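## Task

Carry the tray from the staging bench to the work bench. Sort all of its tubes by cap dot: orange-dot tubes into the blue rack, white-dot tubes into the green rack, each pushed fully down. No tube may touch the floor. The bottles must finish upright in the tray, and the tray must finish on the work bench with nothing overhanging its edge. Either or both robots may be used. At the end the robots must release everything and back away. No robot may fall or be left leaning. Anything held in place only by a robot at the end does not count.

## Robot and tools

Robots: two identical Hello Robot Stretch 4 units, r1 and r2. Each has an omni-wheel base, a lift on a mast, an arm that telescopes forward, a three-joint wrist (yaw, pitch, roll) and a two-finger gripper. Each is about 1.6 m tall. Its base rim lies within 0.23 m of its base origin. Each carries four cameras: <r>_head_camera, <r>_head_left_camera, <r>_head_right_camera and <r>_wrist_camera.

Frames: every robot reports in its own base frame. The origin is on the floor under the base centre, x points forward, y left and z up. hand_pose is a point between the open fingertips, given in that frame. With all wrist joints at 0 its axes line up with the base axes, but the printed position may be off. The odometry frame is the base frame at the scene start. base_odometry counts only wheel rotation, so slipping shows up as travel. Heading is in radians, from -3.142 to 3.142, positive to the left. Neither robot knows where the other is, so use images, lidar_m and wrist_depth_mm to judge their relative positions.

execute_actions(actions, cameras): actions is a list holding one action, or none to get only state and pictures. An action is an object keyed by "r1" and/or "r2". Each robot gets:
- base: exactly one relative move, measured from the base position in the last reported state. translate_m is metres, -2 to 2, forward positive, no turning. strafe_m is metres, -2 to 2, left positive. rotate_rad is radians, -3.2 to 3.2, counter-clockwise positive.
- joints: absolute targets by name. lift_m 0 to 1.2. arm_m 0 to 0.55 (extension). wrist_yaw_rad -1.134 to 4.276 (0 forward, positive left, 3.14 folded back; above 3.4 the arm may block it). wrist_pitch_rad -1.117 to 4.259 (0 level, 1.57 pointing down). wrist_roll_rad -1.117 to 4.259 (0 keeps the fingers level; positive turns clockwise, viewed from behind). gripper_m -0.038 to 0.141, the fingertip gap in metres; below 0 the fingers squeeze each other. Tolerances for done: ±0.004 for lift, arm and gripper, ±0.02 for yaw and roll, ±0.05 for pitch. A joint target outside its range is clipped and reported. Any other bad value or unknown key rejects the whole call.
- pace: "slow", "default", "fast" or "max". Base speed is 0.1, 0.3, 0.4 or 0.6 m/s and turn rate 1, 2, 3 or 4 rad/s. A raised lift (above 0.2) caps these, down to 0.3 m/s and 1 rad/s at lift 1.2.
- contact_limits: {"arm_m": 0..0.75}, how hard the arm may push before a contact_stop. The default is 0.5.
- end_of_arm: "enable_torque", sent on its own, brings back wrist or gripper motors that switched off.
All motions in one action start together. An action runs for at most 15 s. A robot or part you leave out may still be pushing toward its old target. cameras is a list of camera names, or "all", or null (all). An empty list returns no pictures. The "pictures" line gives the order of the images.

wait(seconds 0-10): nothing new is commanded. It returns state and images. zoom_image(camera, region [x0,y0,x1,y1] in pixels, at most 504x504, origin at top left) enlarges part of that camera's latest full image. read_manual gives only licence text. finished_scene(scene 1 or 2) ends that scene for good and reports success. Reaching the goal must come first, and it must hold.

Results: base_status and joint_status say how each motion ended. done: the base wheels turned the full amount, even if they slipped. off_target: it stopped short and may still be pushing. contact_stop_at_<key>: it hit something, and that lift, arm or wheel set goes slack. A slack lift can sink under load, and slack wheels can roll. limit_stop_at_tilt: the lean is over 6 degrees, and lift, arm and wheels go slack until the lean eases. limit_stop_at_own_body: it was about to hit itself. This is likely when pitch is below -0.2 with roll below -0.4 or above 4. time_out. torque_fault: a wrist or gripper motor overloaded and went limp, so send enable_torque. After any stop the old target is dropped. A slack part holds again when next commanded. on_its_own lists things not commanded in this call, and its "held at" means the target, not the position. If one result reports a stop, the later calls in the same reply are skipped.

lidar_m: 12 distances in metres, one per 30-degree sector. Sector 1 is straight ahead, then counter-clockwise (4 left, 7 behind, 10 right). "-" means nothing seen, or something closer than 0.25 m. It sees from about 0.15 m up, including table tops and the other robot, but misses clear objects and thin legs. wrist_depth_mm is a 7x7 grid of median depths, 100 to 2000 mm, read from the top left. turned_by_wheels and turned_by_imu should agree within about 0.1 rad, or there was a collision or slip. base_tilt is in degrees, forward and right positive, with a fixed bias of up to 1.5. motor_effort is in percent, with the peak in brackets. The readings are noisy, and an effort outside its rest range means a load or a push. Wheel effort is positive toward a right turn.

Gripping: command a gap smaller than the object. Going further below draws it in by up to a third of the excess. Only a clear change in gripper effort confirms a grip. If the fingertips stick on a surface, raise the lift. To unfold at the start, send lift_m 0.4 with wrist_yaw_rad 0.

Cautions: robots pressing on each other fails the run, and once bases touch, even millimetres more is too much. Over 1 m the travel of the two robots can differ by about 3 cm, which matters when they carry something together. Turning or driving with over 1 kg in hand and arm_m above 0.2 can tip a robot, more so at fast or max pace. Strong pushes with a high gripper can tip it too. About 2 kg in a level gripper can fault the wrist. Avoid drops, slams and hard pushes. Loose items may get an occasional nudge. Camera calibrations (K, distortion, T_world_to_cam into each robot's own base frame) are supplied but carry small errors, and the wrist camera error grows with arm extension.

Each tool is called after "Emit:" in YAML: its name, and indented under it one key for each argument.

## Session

Emit:
execute_actions:
  actions:
    - {"r1":{"joints":{"lift_m":1.05,"wrist_yaw_rad":0}},"r2":{"joints":{"lift_m":1.05,"wrist_yaw_rad":0}}}
  cameras: ["r1_head_left_camera","r2_head_left_camera"]

Scene clock: 3.93 s.
r1.base_odometry: x=+0.000 y=+0.000 heading=+0.000 (m, m, rad; r1's odometry frame)
r1.turned_by_wheels: +0.000 (rad since the last result)
r1.turned_by_imu: +0.001 (rad since the last result)
r1.base_tilt: forward=+0.6 right=-0.2 (deg)
r1.lidar_m: 1.80 1.57 1.23 1.90 2.04 1.27 1.08 1.09 1.32 2.39 1.61 1.22
r1.base_status: not commanded
r1.joint_positions: lift_m=+1.050 arm_m=+0.000 wrist_yaw_rad=+0.000 wrist_pitch_rad=+0.013 wrist_roll_rad=+0.011 gripper_m=+0.057
r1.joint_status: all done
r1.motor_effort: lift_m=+20(20) arm_m=-1(1) wrist_yaw_rad=+0(7) wrist_pitch_rad=-7(7) wrist_roll_rad=-1(0) gripper_m=-4(1) wheel_0=+0(0) wheel_1=+0(0) wheel_2=+0(0) (%)
r1.hand_pose: x=+0.4594 y=-0.0874 z=+1.2244 quat_wxyz=(+1.000, +0.005, +0.006, +0.000) (m; r1's base frame)
r1.wrist_depth_mm: - - - - - - - / - - - - - - - / - - - - - - - / - - - - - - - / - - - - - - - / - - 215 - 200 1661 1708 / - - - 108 - 1078 1182
r2.base_odometry: x=+0.000 y=+0.000 heading=+0.000 (m, m, rad; r2's odometry frame)
r2.turned_by_wheels: +0.000 (rad since the last result)
r2.turned_by_imu: -0.001 (rad since the last result)
r2.base_tilt: forward=+0.4 right=+0.3 (deg)
r2.lidar_m: 0.74 0.70 0.81 1.30 3.97 1.54 1.32 2.63 1.75 2.09 1.85 0.92
r2.base_status: not commanded
r2.joint_positions: lift_m=+1.050 arm_m=+0.002 wrist_yaw_rad=+0.000 wrist_pitch_rad=-0.015 wrist_roll_rad=-0.012 gripper_m=+0.057
r2.joint_status: all done
r2.motor_effort: lift_m=+22(25) arm_m=-1(1) wrist_yaw_rad=-2(8) wrist_pitch_rad=-9(8) wrist_roll_rad=-1(0) gripper_m=-4(3) wheel_0=-1(1) wheel_1=+0(0) wheel_2=+0(0) (%)
r2.hand_pose: x=+0.4614 y=-0.0873 z=+1.2323 quat_wxyz=(+1.000, -0.006, -0.007, +0.000) (m; r2's base frame)
r2.wrist_depth_mm: 488 508 549 597 640 699 768 / 484 521 564 597 654 715 768 / 488 517 559 603 661 715 788 / 500 525 564 609 661 732 788 / 500 530 559 621 661 732 798 / 504 535 554 603 198 750 809 / 500 530 569 - 691 759 809
pictures: r1_head_left_camera, r2_head_left_camera
Images, in order (width x height): r1_head_left_camera 420x672, r2_head_left_camera 420x672.

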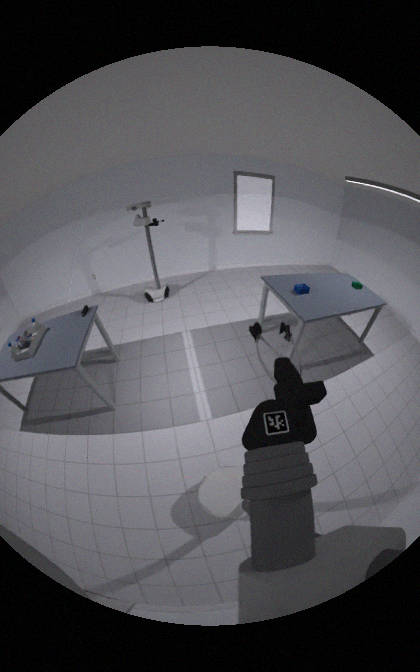

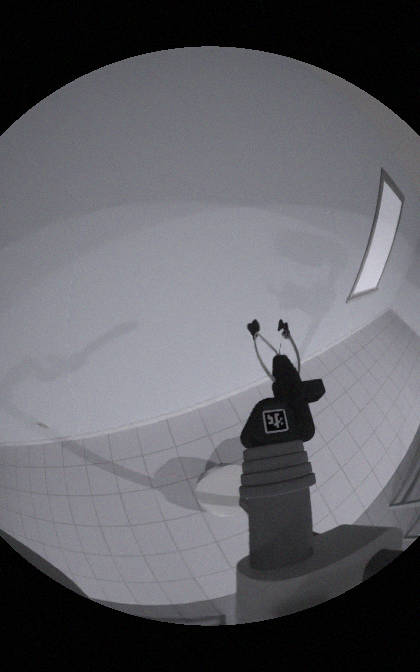

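Emit:
execute_actions:
  actions:
    - {"r1":{"base":{"rotate_rad":0.3},"joints":{"wrist_pitch_rad":1.57,"wrist_roll_rad":1.57}},"r2":{"base":{"rotate_rad":-2.72},"joints":{"wrist_pitch_rad":1.57,"wrist_roll_rad":1.57}}}
  cameras: []

Emit:
execute_actions:
  actions:
    - {"r1":{"base":{"strafe_m":1.3}},"r2":{"base":{"strafe_m":-1.1}}}
  cameras: ["r1_head_camera","r2_head_camera"]

Scene clock: 14.97 s.
r1.base_odometry: x=+0.000 y=+0.000 heading=+0.299 (m, m, rad; r1's odometry frame)
r1.turned_by_wheels: +0.299 (rad since the last result)
r1.turned_by_imu: +0.302 (rad since the last result)
r1.base_tilt: forward=+0.6 right=-0.3 (deg)
r1.lidar_m: 2.66 1.21 1.34 3.38 1.44 1.12 1.08 1.15 1.71 4.33 1.18 1.25
r1.base_status: done
r1.joint_positions: lift_m=+1.050 arm_m=+0.000 wrist_yaw_rad=+0.000 wrist_pitch_rad=+1.569 wrist_roll_rad=+1.570 gripper_m=+0.057
r1.joint_status: all done
r1.motor_effort: lift_m=+20(20) arm_m=-1(1) wrist_yaw_rad=+0(1) wrist_pitch_rad=+1(4) wrist_roll_rad=+1(5) gripper_m=-4(4) wheel_0=-6(7) wheel_1=-5(12) wheel_2=-5(9) (%)
r1.hand_pose: x=+0.1713 y=-0.0874 z=+0.9396 quat_wxyz=(+0.501, +0.500, +0.500, -0.499) (m; r1's base frame)
r1.wrist_depth_mm: 1138 1138 1138 1138 1160 1138 1138 / 1118 1138 1138 1138 1160 1138 1138 / 1138 1138 1160 1138 1118 1160 1138 / 1138 1160 1160 1008 946 1160 1160 / 1160 1160 1160 946 946 1160 345 / 1160 1160 215 1160 200 1160 1160 / 1182 1160 1160 108 1182 1160 1160
r2.base_odometry: x=+0.000 y=+0.000 heading=-2.719 (m, m, rad; r2's odometry frame)
r2.turned_by_wheels: -2.719 (rad since the last result)
r2.turned_by_imu: -2.712 (rad since the last result)
r2.base_tilt: forward=+0.3 right=+0.3 (deg)
r2.lidar_m: 2.65 1.72 1.83 2.40 0.99 0.76 0.73 0.76 1.13 3.87 1.66 1.33
r2.base_status: done
r2.joint_positions: lift_m=+1.050 arm_m=+0.002 wrist_yaw_rad=+0.000 wrist_pitch_rad=+1.570 wrist_roll_rad=+1.570 gripper_m=+0.057
r2.joint_status: all done
r2.motor_effort: lift_m=+21(22) arm_m=-1(1) wrist_yaw_rad=+0(4) wrist_pitch_rad=-1(6) wrist_roll_rad=+1(4) gripper_m=-4(5) wheel_0=+4(4) wheel_1=+2(5) wheel_2=+4(6) (%)
r2.hand_pose: x=+0.1733 y=-0.0874 z=+0.9397 quat_wxyz=(+0.501, +0.500, +0.500, -0.499) (m; r2's base frame)
r2.wrist_depth_mm: 1160 1138 1160 1160 1160 1118 1138 / 1160 1160 1160 1138 1160 1182 1138 / 1160 1160 1205 1160 1160 1138 1118 / 1182 1182 1160 1160 960 1138 1160 / 1229 1182 1160 976 931 1118 1118 / 1205 1205 1205 976 198 1160 1182 / 1229 1205 1229 - 1205 1182 1160
pictures: none
No camera images: the call's "cameras" was empty. Leave "cameras" out to get every camera's image.

Scene clock: 20.63 s.
r1.base_odometry: x=-0.382 y=+1.242 heading=+0.299 (m, m, rad; r1's odometry frame)
r1.turned_by_wheels: +0.000 (rad since the last result)
r1.turned_by_imu: +0.008 (rad since the last result)
r1.base_tilt: forward=+0.6 right=-0.3 (deg)
r1.lidar_m: 0.95 1.02 3.13 3.01 1.30 1.01 0.95 1.04 1.57 2.99 2.36 0.97
r1.base_status: done
r1.joint_positions: lift_m=+1.050 arm_m=+0.000 wrist_yaw_rad=+0.000 wrist_pitch_rad=+1.570 wrist_roll_rad=+1.570 gripper_m=+0.057
r1.joint_status: not commanded
r1.motor_effort: lift_m=+20(20) arm_m=-1(1) wrist_yaw_rad=+1(1) wrist_pitch_rad=+1(2) wrist_roll_rad=+2(2) gripper_m=-1(1) wheel_0=-4(15) wheel_1=+3(11) wheel_2=+0(4) (%)
r1.hand_pose: x=+0.1713 y=-0.0874 z=+0.9396 quat_wxyz=(+0.501, +0.500, +0.500, -0.499) (m; r1's base frame)
r1.wrist_depth_mm: 1160 1118 1138 1138 1138 1160 1160 / 1138 1138 1138 1138 1138 1160 1160 / 1138 1182 1160 1138 1160 1160 1138 / 1138 1160 1160 976 946 1160 1160 / 1138 1160 1160 946 946 1182 347 / 1138 1160 214 1182 201 1160 1160 / 1160 1160 1160 108 1160 1182 1160
r2.base_odometry: x=-0.451 y=+1.003 heading=-2.719 (m, m, rad; r2's odometry frame)
r2.turned_by_wheels: +0.000 (rad since the last result)
r2.turned_by_imu: -0.006 (rad since the last result)
r2.base_tilt: forward=+0.4 right=+0.3 (deg)
r2.lidar_m: 1.13 1.20 2.59 2.63 1.10 0.81 0.78 0.84 1.21 2.91 3.06 1.18
r2.base_status: done
r2.joint_positions: lift_m=+1.050 arm_m=+0.002 wrist_yaw_rad=+0.000 wrist_pitch_rad=+1.570 wrist_roll_rad=+1.570 gripper_m=+0.057
r2.joint_status: not commanded
r2.motor_effort: lift_m=+21(21) arm_m=-1(1) wrist_yaw_rad=+1(0) wrist_pitch_rad=-2(2) wrist_roll_rad=+1(1) gripper_m=-4(3) wheel_0=+0(8) wheel_1=+2(7) wheel_2=+0(4) (%)
r2.hand_pose: x=+0.1733 y=-0.0874 z=+0.9397 quat_wxyz=(+0.501, +0.500, +0.500, -0.499) (m; r2's base frame)
r2.wrist_depth_mm: 1138 1160 1160 1138 1160 1138 1098 / 1160 1182 1182 1182 1118 1118 1118 / 1160 1160 1138 1160 1160 1118 1160 / 1229 1182 1160 1182 931 1182 1160 / 1205 1205 1182 976 960 1205 1182 / 1229 1205 1182 960 198 1138 1160 / 1205 1229 1205 - 1182 1205 1182
pictures: r1_head_camera, r2_head_camera
Images, in order (width x height): r1_head_camera 420x560, r2_head_camera 420x560.

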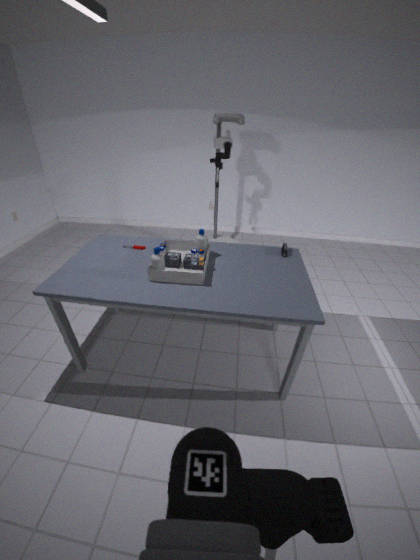

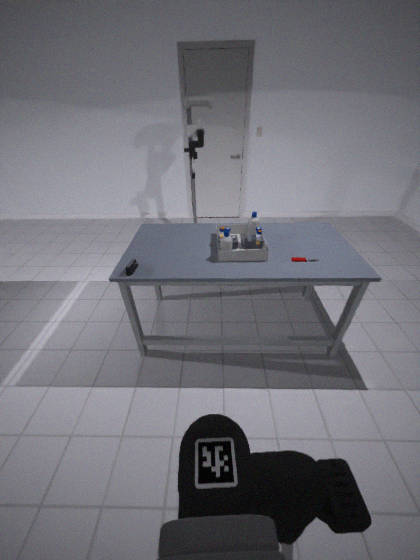

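Emit:
execute_actions:
  actions:
    - {"r1":{"base":{"rotate_rad":-0.1}},"r2":{"base":{"rotate_rad":-0.045}}}
  cameras: []

Emit:
execute_actions:
  actions:
    - {"r1":{"base":{"strafe_m":0.36}},"r2":{"base":{"translate_m":0.85},"joints":{"arm_m":0.25}}}
  cameras: []

Emit:
execute_actions:
  actions:
    - {"r1":{"base":{"translate_m":0.66},"joints":{"arm_m":0.27}}}
  cameras: ["r1_wrist_camera","r2_wrist_camera","r1_head_camera"]

Scene clock: 33.83 s.
r1.base_odometry: x=-0.382 y=+1.242 heading=+0.200 (m, m, rad; r1's odometry frame)
r1.turned_by_wheels: -0.099 (rad since the last result)
r1.turned_by_imu: -0.098 (rad since the last result)
r1.base_tilt: forward=+0.6 right=-0.2 (deg)
r1.lidar_m: 0.95 1.01 1.38 3.04 1.43 0.99 0.96 1.01 1.41 3.64 2.33 1.02
r1.base_status: done
r1.joint_positions: lift_m=+1.050 arm_m=+0.000 wrist_yaw_rad=+0.000 wrist_pitch_rad=+1.570 wrist_roll_rad=+1.570 gripper_m=+0.057
r1.joint_status: not commanded
r1.motor_effort: lift_m=+20(20) arm_m=-1(1) wrist_yaw_rad=+0(0) wrist_pitch_rad=+1(1) wrist_roll_rad=+1(1) gripper_m=-1(2) wheel_0=+5(14) wheel_1=+3(9) wheel_2=+5(9) (%)
r1.hand_pose: x=+0.1713 y=-0.0874 z=+0.9396 quat_wxyz=(+0.501, +0.500, +0.500, -0.499) (m; r1's base frame)
r1.wrist_depth_mm: 1138 1138 1138 1160 1138 1138 1138 / 1118 1138 1138 1160 1160 1160 1160 / 1160 1160 1138 1138 1138 1182 1138 / 1138 1160 1138 991 946 1160 1160 / 1138 1160 1138 946 931 1138 345 / 1160 1160 216 1160 200 1160 1160 / 1160 1138 1160 108 1160 1160 1160
r2.base_odometry: x=-0.451 y=+1.003 heading=-2.764 (m, m, rad; r2's odometry frame)
r2.turned_by_wheels: -0.045 (rad since the last result)
r2.turned_by_imu: -0.045 (rad since the last result)
r2.base_tilt: forward=+0.4 right=+0.3 (deg)
r2.lidar_m: 1.13 1.19 2.59 3.07 1.15 0.83 0.80 0.83 1.17 2.91 3.02 1.19
r2.base_status: done
r2.joint_positions: lift_m=+1.050 arm_m=+0.002 wrist_yaw_rad=+0.000 wrist_pitch_rad=+1.570 wrist_roll_rad=+1.570 gripper_m=+0.057
r2.joint_status: not commanded
r2.motor_effort: lift_m=+21(21) arm_m=-1(1) wrist_yaw_rad=-1(1) wrist_pitch_rad=-1(1) wrist_roll_rad=+1(1) gripper_m=-4(2) wheel_0=+3(5) wheel_1=+1(4) wheel_2=+2(6) (%)
r2.hand_pose: x=+0.1733 y=-0.0874 z=+0.9397 quat_wxyz=(+0.501, +0.500, +0.500, -0.499) (m; r2's base frame)
r2.wrist_depth_mm: 1160 1138 1182 1118 1160 1160 1118 / 1182 1138 1138 1138 1160 1160 1098 / 1182 1160 1182 1138 1138 1138 1138 / 1182 1182 1182 1160 946 1160 1160 / 1205 1205 1182 976 946 1182 1160 / 1255 1205 1229 946 198 1160 1182 / 1205 1182 1182 - 1182 1182 1182
pictures: none
No camera images: the call's "cameras" was empty. Leave "cameras" out to get every camera's image.

Scene clock: 38.17 s.
r1.base_odometry: x=-0.454 y=+1.595 heading=+0.200 (m, m, rad; r1's odometry frame)
r1.turned_by_wheels: +0.000 (rad since the last result)
r1.turned_by_imu: +0.003 (rad since the last result)
r1.base_tilt: forward=+0.5 right=-0.3 (deg)
r1.lidar_m: 0.94 0.98 2.82 2.70 1.44 1.05 0.92 1.02 1.42 3.74 2.66 1.00
r1.base_status: done
r1.joint_positions: lift_m=+1.050 arm_m=+0.000 wrist_yaw_rad=+0.000 wrist_pitch_rad=+1.570 wrist_roll_rad=+1.570 gripper_m=+0.057
r1.joint_status: not commanded
r1.motor_effort: lift_m=+20(20) arm_m=-1(1) wrist_yaw_rad=-1(1) wrist_pitch_rad=+1(1) wrist_roll_rad=+0(1) gripper_m=-3(2) wheel_0=-4(11) wheel_1=+2(15) wheel_2=+0(4) (%)
r1.hand_pose: x=+0.1713 y=-0.0874 z=+0.9396 quat_wxyz=(+0.501, +0.500, +0.500, -0.499) (m; r1's base frame)
r1.wrist_depth_mm: 1138 1160 1138 1160 1160 1138 1182 / 1138 1138 1160 1138 1138 1138 1160 / 1160 1138 1138 1138 1138 1138 1138 / 1138 1138 1138 1008 946 1160 1138 / 1160 1138 1138 946 960 1160 347 / 1160 1160 216 1138 200 1182 1160 / 1138 1182 1160 108 1160 1160 1182
r2.base_odometry: x=-1.241 y=+0.690 heading=-2.764 (m, m, rad; r2's odometry frame)
r2.turned_by_wheels: +0.000 (rad since the last result)
r2.turned_by_imu: +0.005 (rad since the last result)
r2.base_tilt: forward=+0.4 right=+0.3 (deg)
r2.lidar_m: 0.28 0.32 0.42 2.30 2.32 1.71 1.64 1.70 2.43 2.91 0.43 0.31
r2.base_status: done
r2.joint_positions: lift_m=+1.050 arm_m=+0.249 wrist_yaw_rad=+0.000 wrist_pitch_rad=+1.570 wrist_roll_rad=+1.570 gripper_m=+0.057
r2.joint_status: all done
r2.motor_effort: lift_m=+21(21) arm_m=+4(4) wrist_yaw_rad=-2(1) wrist_pitch_rad=-1(2) wrist_roll_rad=+0(1) gripper_m=-3(3) wheel_0=+0(8) wheel_1=+1(6) wheel_2=+0(11) (%)
r2.hand_pose: x=+0.4204 y=-0.0874 z=+0.9397 quat_wxyz=(+0.501, +0.500, +0.500, -0.499) (m; r2's base frame)
r2.wrist_depth_mm: 338 397 392 394 394 1138 1138 / 343 397 394 394 397 1138 1160 / 402 399 399 397 397 1118 1138 / 347 404 397 399 399 946 1160 / 347 260 274 404 399 946 1182 / 415 410 298 404 198 946 1182 / 421 413 413 - 1205 1160 1182
pictures: none
No camera images: the call's "cameras" was empty. Leave "cameras" out to get every camera's image.

Scene clock: 41.87 s.
r1.base_odometry: x=+0.193 y=+1.726 heading=+0.200 (m, m, rad; r1's odometry frame)
r1.turned_by_wheels: +0.001 (rad since the last result)
r1.turned_by_imu: +0.003 (rad since the last result)
r1.base_tilt: forward=+0.5 right=-0.2 (deg)
r1.lidar_m: 0.29 0.30 0.43 2.71 2.39 1.73 1.61 1.69 2.33 2.49 0.46 0.31
r1.base_status: done
r1.joint_positions: lift_m=+1.050 arm_m=+0.269 wrist_yaw_rad=+0.000 wrist_pitch_rad=+1.570 wrist_roll_rad=+1.570 gripper_m=+0.057
r1.joint_status: all done
r1.motor_effort: lift_m=+20(20) arm_m=+5(6) wrist_yaw_rad=+0(0) wrist_pitch_rad=+0(1) wrist_roll_rad=+1(0) gripper_m=-3(1) wheel_0=+6(11) wheel_1=+4(13) wheel_2=-3(12) (%)
r1.hand_pose: x=+0.4404 y=-0.0874 z=+0.9396 quat_wxyz=(+0.501, +0.500, +0.500, -0.499) (m; r1's base frame)
r1.wrist_depth_mm: 397 397 397 402 399 1160 1138 / 399 399 399 399 402 1160 1138 / 397 399 402 399 404 1160 1138 / 347 402 399 404 402 946 1182 / 373 402 402 402 404 931 1160 / 379 402 214 404 200 946 1160 / 375 402 387 109 410 1160 1182
r2.base_odometry: x=-1.241 y=+0.690 heading=-2.764 (m, m, rad; r2's odometry frame)
r2.turned_by_wheels: +0.000 (rad since the last result)
r2.turned_by_imu: -0.001 (rad since the last result)
r2.base_tilt: forward=+0.4 right=+0.3 (deg)
r2.lidar_m: 0.31 0.33 0.44 2.26 2.36 1.72 1.65 1.76 2.42 2.92 0.44 0.33
r2.base_status: not commanded
r2.joint_positions: lift_m=+1.050 arm_m=+0.249 wrist_yaw_rad=+0.000 wrist_pitch_rad=+1.570 wrist_roll_rad=+1.570 gripper_m=+0.057
r2.joint_status: not commanded
r2.motor_effort: lift_m=+21(21) arm_m=+4(5) wrist_yaw_rad=+0(0) wrist_pitch_rad=-2(2) wrist_roll_rad=+1(1) gripper_m=-3(4) wheel_0=+0(0) wheel_1=+1(1) wheel_2=-1(1) (%)
r2.hand_pose: x=+0.4204 y=-0.0874 z=+0.9397 quat_wxyz=(+0.501, +0.500, +0.500, -0.499) (m; r2's base frame)
r2.wrist_depth_mm: 338 394 389 394 392 1138 1118 / 342 399 397 397 392 1160 1118 / 402 399 402 394 399 1160 1138 / 347 402 402 402 402 960 1138 / 347 259 273 404 399 931 1160 / 415 410 300 404 198 946 1138 / 418 413 415 - 1160 1160 1182
pictures: r1_head_camera, r1_wrist_camera, r2_wrist_camera
camera_calibration (this result's frames):
r1_wrist_camera: T_world_to_cam=[[-0.999004, -0.0444301, -0.00418774, 0.436602], [-0.0445277, 0.998639, 0.0271539, 0.135636], [0.00297559, 0.0273134, -0.999622, 1.1692], [0, 0, 0, 1]] pos_world=[0.438728, -0.147988, 1.1669]
r2_wrist_camera: T_world_to_cam=[[-0.997662, -0.0328452, -0.0599386, 0.48509], [-0.0358105, 0.998152, 0.0490873, 0.0979855], [0.0582155, 0.051119, -0.996994, 1.14431], [0, 0, 0, 1]] pos_world=[0.420848, -0.140368, 1.16514]
Images, in order (width x height): r1_head_camera 420x560, r1_wrist_camera 616x392, r2_wrist_camera 616x392.

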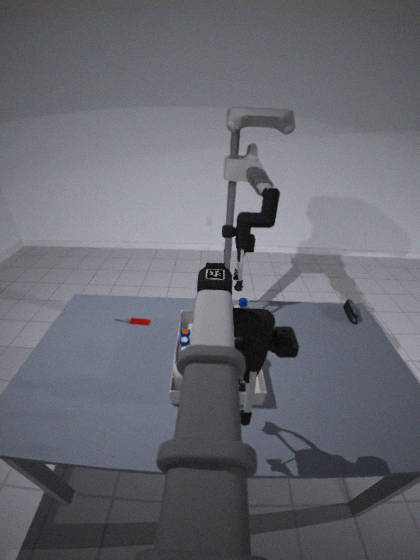

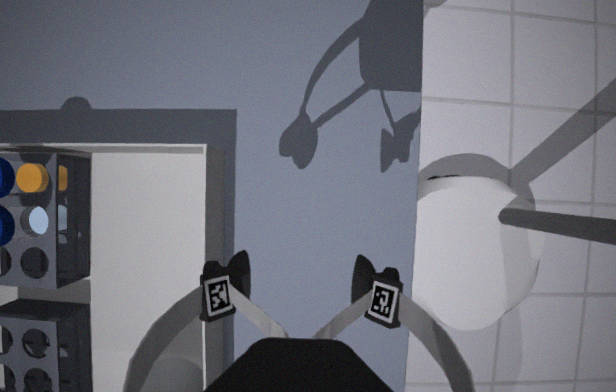

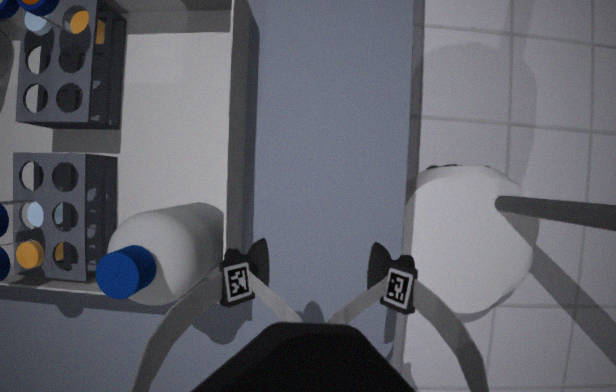

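Emit:
execute_actions:
  actions:
    - {"r1":{"base":{"strafe_m":0.03},"joints":{"lift_m":0.99,"arm_m":0.343}},"r2":{"base":{"strafe_m":-0.13},"joints":{"arm_m":0.312}}}
  cameras: []

Emit:
execute_actions:
  actions:
    - {"r1":{"joints":{"lift_m":0.915,"gripper_m":0.05}},"r2":{"joints":{"lift_m":0.915,"gripper_m":0.05}}}
  cameras: ["r1_wrist_camera","r2_wrist_camera"]

Scene clock: 51.30 s.
r1.base_odometry: x=+0.187 y=+1.756 heading=+0.200 (m, m, rad; r1's odometry frame)
r1.turned_by_wheels: +0.000 (rad since the last result)
r1.turned_by_imu: +0.002 (rad since the last result)
r1.base_tilt: forward=+0.6 right=-0.2 (deg)
r1.lidar_m: 0.29 0.31 0.45 2.68 2.40 1.75 1.65 1.69 2.31 2.51 0.45 0.31
r1.base_status: done
r1.joint_positions: lift_m=+0.990 arm_m=+0.342 wrist_yaw_rad=+0.000 wrist_pitch_rad=+1.570 wrist_roll_rad=+1.570 gripper_m=+0.057
r1.joint_status: all done
r1.motor_effort: lift_m=+16(19) arm_m=+5(6) wrist_yaw_rad=+0(1) wrist_pitch_rad=+0(0) wrist_roll_rad=+1(0) gripper_m=-4(5) wheel_0=-2(13) wheel_1=+2(12) wheel_2=+0(4) (%)
r1.hand_pose: x=+0.5134 y=-0.0874 z=+0.8799 quat_wxyz=(+0.501, +0.500, +0.500, -0.499) (m; r1's base frame)
r1.wrist_depth_mm: 338 340 340 340 340 343 1098 / 340 338 340 340 342 343 1078 / 273 336 340 343 343 343 1078 / 279 338 342 342 345 345 1078 / 282 342 342 345 343 345 891 / 307 342 215 345 200 347 1098 / 285 314 342 109 347 349 1118
r2.base_odometry: x=-1.289 y=+0.810 heading=-2.764 (m, m, rad; r2's odometry frame)
r2.turned_by_wheels: +0.000 (rad since the last result)
r2.turned_by_imu: -0.001 (rad since the last result)
r2.base_tilt: forward=+0.4 right=+0.3 (deg)
r2.lidar_m: 0.28 0.32 0.45 2.43 2.32 1.72 1.63 1.76 2.40 2.80 0.42 0.31
r2.base_status: done
r2.joint_positions: lift_m=+1.050 arm_m=+0.311 wrist_yaw_rad=+0.000 wrist_pitch_rad=+1.570 wrist_roll_rad=+1.570 gripper_m=+0.057
r2.joint_status: all done
r2.motor_effort: lift_m=+21(21) arm_m=+4(7) wrist_yaw_rad=-1(1) wrist_pitch_rad=-2(1) wrist_roll_rad=+1(1) gripper_m=-3(5) wheel_0=+1(7) wheel_1=+0(8) wheel_2=+0(2) (%)
r2.hand_pose: x=+0.4823 y=-0.0874 z=+0.9397 quat_wxyz=(+0.501, +0.500, +0.500, -0.499) (m; r2's base frame)
r2.wrist_depth_mm: 399 397 397 389 387 1138 1118 / 407 399 399 394 394 1118 1160 / 279 345 394 397 397 1138 1118 / 404 370 402 397 399 931 931 / 407 389 402 404 397 946 946 / 410 347 379 384 198 960 1160 / 349 349 410 - 404 1160 1182
pictures: none
No camera images: the call's "cameras" was empty. Leave "cameras" out to get every camera's image.

Scene clock: 52.93 s.
r1.base_odometry: x=+0.187 y=+1.756 heading=+0.200 (m, m, rad; r1's odometry frame)
r1.turned_by_wheels: +0.000 (rad since the last result)
r1.turned_by_imu: +0.001 (rad since the last result)
r1.base_tilt: forward=+0.5 right=-0.3 (deg)
r1.lidar_m: 0.29 0.32 0.44 2.66 2.41 1.72 1.63 1.69 2.35 2.52 0.44 0.32
r1.base_status: not commanded
r1.joint_positions: lift_m=+0.915 arm_m=+0.342 wrist_yaw_rad=+0.000 wrist_pitch_rad=+1.570 wrist_roll_rad=+1.570 gripper_m=+0.050
r1.joint_status: all done
r1.motor_effort: lift_m=+16(16) arm_m=+5(5) wrist_yaw_rad=-1(1) wrist_pitch_rad=+0(0) wrist_roll_rad=+1(1) gripper_m=-5(4) wheel_0=-2(2) wheel_1=+2(2) wheel_2=+0(0) (%)
r1.hand_pose: x=+0.5134 y=-0.0874 z=+0.8049 quat_wxyz=(+0.501, +0.500, +0.500, -0.499) (m; r1's base frame)
r1.wrist_depth_mm: 265 266 264 267 267 267 267 / 220 251 251 267 266 268 268 / 235 264 266 268 268 268 268 / 236 265 267 268 270 270 271 / 259 266 266 270 270 272 271 / 262 267 193 271 201 272 809 / 250 268 270 108 272 272 274
r2.base_odometry: x=-1.289 y=+0.810 heading=-2.764 (m, m, rad; r2's odometry frame)
r2.turned_by_wheels: +0.000 (rad since the last result)
r2.turned_by_imu: +0.000 (rad since the last result)
r2.base_tilt: forward=+0.4 right=+0.3 (deg)
r2.lidar_m: 0.31 0.31 0.43 2.42 2.33 1.69 1.64 1.74 2.44 2.79 0.45 0.31
r2.base_status: not commanded
r2.joint_positions: lift_m=+0.915 arm_m=+0.311 wrist_yaw_rad=+0.000 wrist_pitch_rad=+1.570 wrist_roll_rad=+1.570 gripper_m=+0.050
r2.joint_status: all done
r2.motor_effort: lift_m=+17(24) arm_m=+4(5) wrist_yaw_rad=+0(0) wrist_pitch_rad=-2(1) wrist_roll_rad=+1(0) gripper_m=-5(3) wheel_0=+2(1) wheel_1=+0(0) wheel_2=+0(0) (%)
r2.hand_pose: x=+0.4823 y=-0.0874 z=+0.8049 quat_wxyz=(+0.501, +0.500, +0.500, -0.499) (m; r2's base frame)
r2.wrist_depth_mm: 265 262 262 260 259 257 991 / 216 251 248 262 262 258 991 / 233 265 264 264 263 260 1008 / 237 266 264 265 264 263 798 / 240 267 265 266 266 263 798 / 252 271 268 268 195 265 809 / 244 270 271 - 268 267 1042
pictures: r1_wrist_camera, r2_wrist_camera
camera_calibration (this result's frames):
r1_wrist_camera: T_world_to_cam=[[-0.999005, -0.0444052, -0.0041619, 0.508921], [-0.0445022, 0.99864, 0.0271551, 0.14253], [0.00295041, 0.0273133, -0.999623, 1.03431], [0, 0, 0, 1]] pos_world=[0.511706, -0.147987, 1.03217]
r2_wrist_camera: T_world_to_cam=[[-0.997665, -0.0328068, -0.0599035, 0.538817], [-0.0357703, 0.998154, 0.0490886, 0.106798], [0.0581825, 0.0511167, -0.996996, 1.0064], [0, 0, 0, 1]] pos_world=[0.482825, -0.140368, 1.03041]
Images, in order (width x height): r1_wrist_camera 616x392, r2_wrist_camera 616x392.

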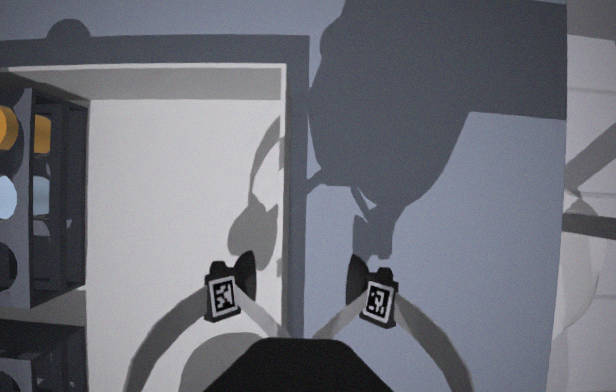

